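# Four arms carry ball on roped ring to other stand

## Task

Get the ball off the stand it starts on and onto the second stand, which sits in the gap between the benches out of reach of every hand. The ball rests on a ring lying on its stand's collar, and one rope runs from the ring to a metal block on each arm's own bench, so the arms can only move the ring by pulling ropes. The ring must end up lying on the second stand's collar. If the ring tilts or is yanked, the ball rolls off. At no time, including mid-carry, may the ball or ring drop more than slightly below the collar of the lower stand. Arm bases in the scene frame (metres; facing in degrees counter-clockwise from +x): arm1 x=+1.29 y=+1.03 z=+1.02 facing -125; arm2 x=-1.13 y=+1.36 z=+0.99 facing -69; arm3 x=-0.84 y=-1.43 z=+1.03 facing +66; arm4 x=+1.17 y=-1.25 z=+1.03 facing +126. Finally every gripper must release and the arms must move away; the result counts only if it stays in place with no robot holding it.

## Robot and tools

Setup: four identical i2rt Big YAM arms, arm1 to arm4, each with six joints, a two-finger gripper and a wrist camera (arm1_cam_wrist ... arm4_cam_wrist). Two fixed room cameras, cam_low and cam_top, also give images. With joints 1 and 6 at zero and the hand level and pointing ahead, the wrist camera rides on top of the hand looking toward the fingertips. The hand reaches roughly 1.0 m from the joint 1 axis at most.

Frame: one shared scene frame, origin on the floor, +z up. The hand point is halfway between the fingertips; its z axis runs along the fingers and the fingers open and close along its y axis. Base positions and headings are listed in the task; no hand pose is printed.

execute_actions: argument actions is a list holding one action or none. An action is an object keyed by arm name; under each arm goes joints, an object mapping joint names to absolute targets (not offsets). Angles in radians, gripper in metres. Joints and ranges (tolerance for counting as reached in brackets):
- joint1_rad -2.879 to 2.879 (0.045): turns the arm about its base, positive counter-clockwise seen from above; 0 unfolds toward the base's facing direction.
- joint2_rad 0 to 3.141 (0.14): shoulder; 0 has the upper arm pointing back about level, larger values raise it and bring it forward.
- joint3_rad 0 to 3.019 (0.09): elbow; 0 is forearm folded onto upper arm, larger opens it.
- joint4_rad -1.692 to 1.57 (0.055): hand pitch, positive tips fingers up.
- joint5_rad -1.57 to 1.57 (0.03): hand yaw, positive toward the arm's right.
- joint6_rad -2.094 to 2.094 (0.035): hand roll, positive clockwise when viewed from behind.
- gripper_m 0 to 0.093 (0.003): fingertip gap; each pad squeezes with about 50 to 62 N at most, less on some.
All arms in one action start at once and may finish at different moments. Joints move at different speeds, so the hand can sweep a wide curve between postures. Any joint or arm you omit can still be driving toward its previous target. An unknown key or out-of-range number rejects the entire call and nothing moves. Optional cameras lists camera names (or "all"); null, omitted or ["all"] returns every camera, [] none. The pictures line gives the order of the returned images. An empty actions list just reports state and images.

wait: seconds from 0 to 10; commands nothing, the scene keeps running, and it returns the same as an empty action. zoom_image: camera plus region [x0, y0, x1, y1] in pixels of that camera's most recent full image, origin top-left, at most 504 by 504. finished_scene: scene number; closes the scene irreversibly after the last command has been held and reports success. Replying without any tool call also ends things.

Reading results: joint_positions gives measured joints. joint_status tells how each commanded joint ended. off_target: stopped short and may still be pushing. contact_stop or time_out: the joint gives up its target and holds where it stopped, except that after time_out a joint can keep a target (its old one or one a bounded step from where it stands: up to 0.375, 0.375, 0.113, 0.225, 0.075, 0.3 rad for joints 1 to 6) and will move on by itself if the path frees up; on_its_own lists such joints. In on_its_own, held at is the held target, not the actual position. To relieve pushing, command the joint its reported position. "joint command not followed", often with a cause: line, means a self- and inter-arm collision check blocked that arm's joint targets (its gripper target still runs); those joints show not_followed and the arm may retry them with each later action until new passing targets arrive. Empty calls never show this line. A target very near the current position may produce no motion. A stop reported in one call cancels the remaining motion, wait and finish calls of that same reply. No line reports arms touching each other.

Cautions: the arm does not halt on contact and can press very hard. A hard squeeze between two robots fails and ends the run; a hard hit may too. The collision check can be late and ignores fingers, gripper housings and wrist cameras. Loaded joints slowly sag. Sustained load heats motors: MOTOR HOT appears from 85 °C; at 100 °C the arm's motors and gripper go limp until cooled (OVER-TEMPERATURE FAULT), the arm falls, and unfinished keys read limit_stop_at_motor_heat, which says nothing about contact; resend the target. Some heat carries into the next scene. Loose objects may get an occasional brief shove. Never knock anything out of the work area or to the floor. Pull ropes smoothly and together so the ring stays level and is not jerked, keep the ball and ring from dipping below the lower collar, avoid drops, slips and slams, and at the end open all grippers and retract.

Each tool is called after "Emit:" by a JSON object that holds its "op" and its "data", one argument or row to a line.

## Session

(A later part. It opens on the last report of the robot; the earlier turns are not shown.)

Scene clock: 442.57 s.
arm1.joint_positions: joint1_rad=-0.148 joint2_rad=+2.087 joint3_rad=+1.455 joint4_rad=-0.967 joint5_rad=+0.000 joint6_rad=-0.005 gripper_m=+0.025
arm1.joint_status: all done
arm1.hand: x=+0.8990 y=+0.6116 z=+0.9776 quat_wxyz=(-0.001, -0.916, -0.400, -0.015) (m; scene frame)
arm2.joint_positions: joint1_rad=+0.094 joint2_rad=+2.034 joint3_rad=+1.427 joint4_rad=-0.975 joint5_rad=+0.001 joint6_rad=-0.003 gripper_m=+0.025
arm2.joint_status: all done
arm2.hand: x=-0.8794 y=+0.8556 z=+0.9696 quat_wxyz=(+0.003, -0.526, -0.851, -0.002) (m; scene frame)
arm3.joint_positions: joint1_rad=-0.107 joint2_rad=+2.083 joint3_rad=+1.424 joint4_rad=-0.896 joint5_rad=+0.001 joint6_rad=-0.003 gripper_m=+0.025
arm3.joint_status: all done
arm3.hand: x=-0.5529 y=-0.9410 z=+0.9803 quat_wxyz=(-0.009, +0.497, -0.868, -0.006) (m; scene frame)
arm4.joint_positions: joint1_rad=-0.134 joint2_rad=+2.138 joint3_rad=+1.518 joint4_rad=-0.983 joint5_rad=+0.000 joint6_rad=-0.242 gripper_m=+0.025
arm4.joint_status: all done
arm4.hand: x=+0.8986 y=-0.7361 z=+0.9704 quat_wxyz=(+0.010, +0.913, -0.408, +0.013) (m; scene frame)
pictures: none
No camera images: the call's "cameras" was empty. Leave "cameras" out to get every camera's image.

Emit:
{"op": "execute_actions", "data": {
  "actions": [
    {"arm1":{"joints":{"gripper_m":0.07}},"arm2":{"joints":{"gripper_m":0.07}},"arm3":{"joints":{"joint2_rad":2.09,"joint3_rad":1.388}},"arm4":{"joints":{"gripper_m":0.07}}}
  ],
  "cameras": []
}}

Emit:
{"op": "execute_actions", "data": {
  "actions": [
    {"arm3":{"joints":{"gripper_m":0.07}}}
  ],
  "cameras": []
}}

Emit:
{"op": "execute_actions", "data": {
  "actions": [
    {"arm1":{"joints":{"joint2_rad":1.5}},"arm2":{"joints":{"joint2_rad":1.5}},"arm3":{"joints":{"joint2_rad":1.5}},"arm4":{"joints":{"joint2_rad":1.5}}}
  ],
  "cameras": ["cam_low","cam_top"]
}}

Emit:
{"op": "zoom_image", "data": {
  "camera": "cam_low",
  "region": [380,170,500,260]
}}

Scene clock: 449.90 s.
arm1.joint_positions: joint1_rad=-0.148 joint2_rad=+2.087 joint3_rad=+1.455 joint4_rad=-0.967 joint5_rad=+0.000 joint6_rad=-0.005 gripper_m=+0.070
arm1.joint_status: all done
arm1.hand: x=+0.8990 y=+0.6116 z=+0.9776 quat_wxyz=(-0.001, -0.916, -0.400, -0.015) (m; scene frame)
arm2.joint_positions: joint1_rad=+0.094 joint2_rad=+2.034 joint3_rad=+1.427 joint4_rad=-0.975 joint5_rad=+0.001 joint6_rad=-0.003 gripper_m=+0.070
arm2.joint_status: all done
arm2.hand: x=-0.8794 y=+0.8556 z=+0.9696 quat_wxyz=(+0.003, -0.526, -0.851, -0.002) (m; scene frame)
arm3.joint_positions: joint1_rad=-0.107 joint2_rad=+2.083 joint3_rad=+1.387 joint4_rad=-0.894 joint5_rad=+0.001 joint6_rad=-0.003 gripper_m=+0.025
arm3.joint_status: all done
arm3.hand: x=-0.5617 y=-0.9558 z=+0.9693 quat_wxyz=(+0.006, +0.497, -0.868, +0.003) (m; scene frame)
arm4.joint_positions: joint1_rad=-0.134 joint2_rad=+2.138 joint3_rad=+1.518 joint4_rad=-0.983 joint5_rad=+0.000 joint6_rad=-0.242 gripper_m=+0.070
arm4.joint_status: all done
arm4.hand: x=+0.8986 y=-0.7361 z=+0.9704 quat_wxyz=(+0.010, +0.913, -0.408, +0.013) (m; scene frame)
pictures: none
No camera images: the call's "cameras" was empty. Leave "cameras" out to get every camera's image.

Scene clock: 450.53 s.
arm1.joint_positions: joint1_rad=-0.148 joint2_rad=+2.087 joint3_rad=+1.455 joint4_rad=-0.967 joint5_rad=+0.000 joint6_rad=-0.005 gripper_m=+0.070
arm1.joint_status: not commanded
arm1.hand: x=+0.8990 y=+0.6116 z=+0.9776 quat_wxyz=(-0.001, -0.916, -0.400, -0.015) (m; scene frame)
arm2.joint_positions: joint1_rad=+0.094 joint2_rad=+2.034 joint3_rad=+1.427 joint4_rad=-0.975 joint5_rad=+0.001 joint6_rad=-0.003 gripper_m=+0.070
arm2.joint_status: not commanded
arm2.hand: x=-0.8794 y=+0.8556 z=+0.9696 quat_wxyz=(+0.003, -0.526, -0.851, -0.002) (m; scene frame)
arm3.joint_positions: joint1_rad=-0.107 joint2_rad=+2.083 joint3_rad=+1.387 joint4_rad=-0.894 joint5_rad=+0.001 joint6_rad=-0.003 gripper_m=+0.070
arm3.joint_status: all done
arm3.hand: x=-0.5617 y=-0.9558 z=+0.9693 quat_wxyz=(+0.006, +0.497, -0.868, +0.003) (m; scene frame)
arm4.joint_positions: joint1_rad=-0.134 joint2_rad=+2.138 joint3_rad=+1.518 joint4_rad=-0.983 joint5_rad=+0.000 joint6_rad=-0.242 gripper_m=+0.070
arm4.joint_status: not commanded
arm4.hand: x=+0.8986 y=-0.7361 z=+0.9704 quat_wxyz=(+0.010, +0.913, -0.408, +0.013) (m; scene frame)
pictures: none
No camera images: the call's "cameras" was empty. Leave "cameras" out to get every camera's image.

Scene clock: 452.13 s.
arm1.joint_positions: joint1_rad=-0.148 joint2_rad=+1.490 joint3_rad=+1.453 joint4_rad=-0.966 joint5_rad=+0.000 joint6_rad=-0.005 gripper_m=+0.070
arm1.joint_status: all done
arm1.hand: x=+0.8934 y=+0.6121 z=+1.3148 quat_wxyz=(-0.117, -0.880, -0.382, +0.256) (m; scene frame)
arm2.joint_positions: joint1_rad=+0.094 joint2_rad=+1.494 joint3_rad=+1.427 joint4_rad=-0.972 joint5_rad=+0.001 joint6_rad=-0.003 gripper_m=+0.070
arm2.joint_status: all done
arm2.hand: x=-0.8785 y=+0.8534 z=+1.2698 quat_wxyz=(-0.224, -0.507, -0.820, +0.140) (m; scene frame)
arm3.joint_positions: joint1_rad=-0.107 joint2_rad=+1.478 joint3_rad=+1.379 joint4_rad=-0.893 joint5_rad=+0.001 joint6_rad=-0.003 gripper_m=+0.070
arm3.joint_status: all done
arm3.hand: x=-0.5551 y=-0.9459 z=+1.3024 quat_wxyz=(-0.250, +0.475, -0.831, -0.142) (m; scene frame)
arm4.joint_positions: joint1_rad=-0.134 joint2_rad=+1.488 joint3_rad=+1.508 joint4_rad=-0.980 joint5_rad=+0.000 joint6_rad=-0.242 gripper_m=+0.070
arm4.joint_status: all done
arm4.hand: x=+0.9001 y=-0.7394 z=+1.3445 quat_wxyz=(-0.185, +0.871, -0.389, -0.237) (m; scene frame)
pictures: cam_low, cam_top
Images, in order (width x height): cam_low 896x504, cam_top 896x504.

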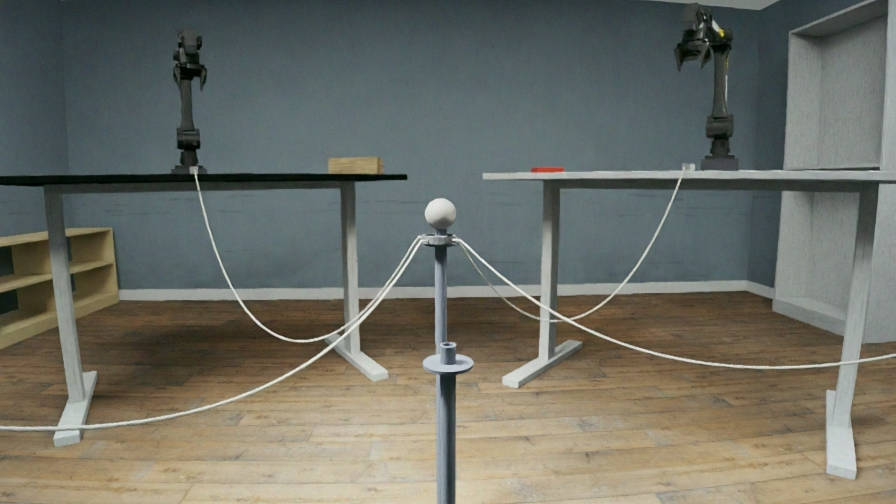

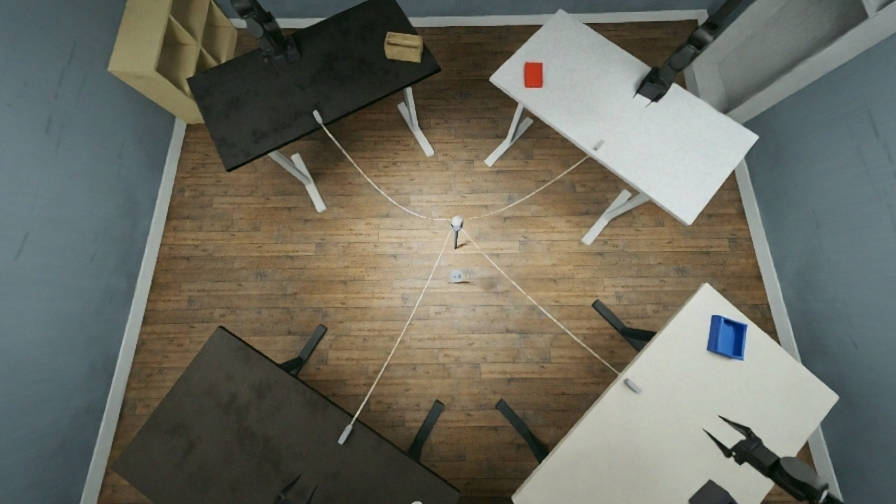

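Region (380, 170, 500, 260) of cam_low's 896x504 image, scaled by 4.200, with more detail than that image has; it fills the top 378 rows of this view, and the rest is white.

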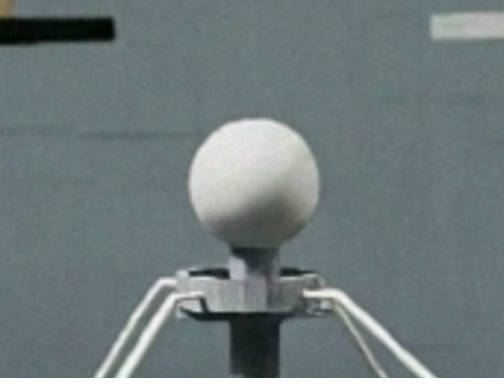

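Emit:
{"op": "finished_scene", "data": {
  "scene": 1
}}

The scene is finished: the task was done.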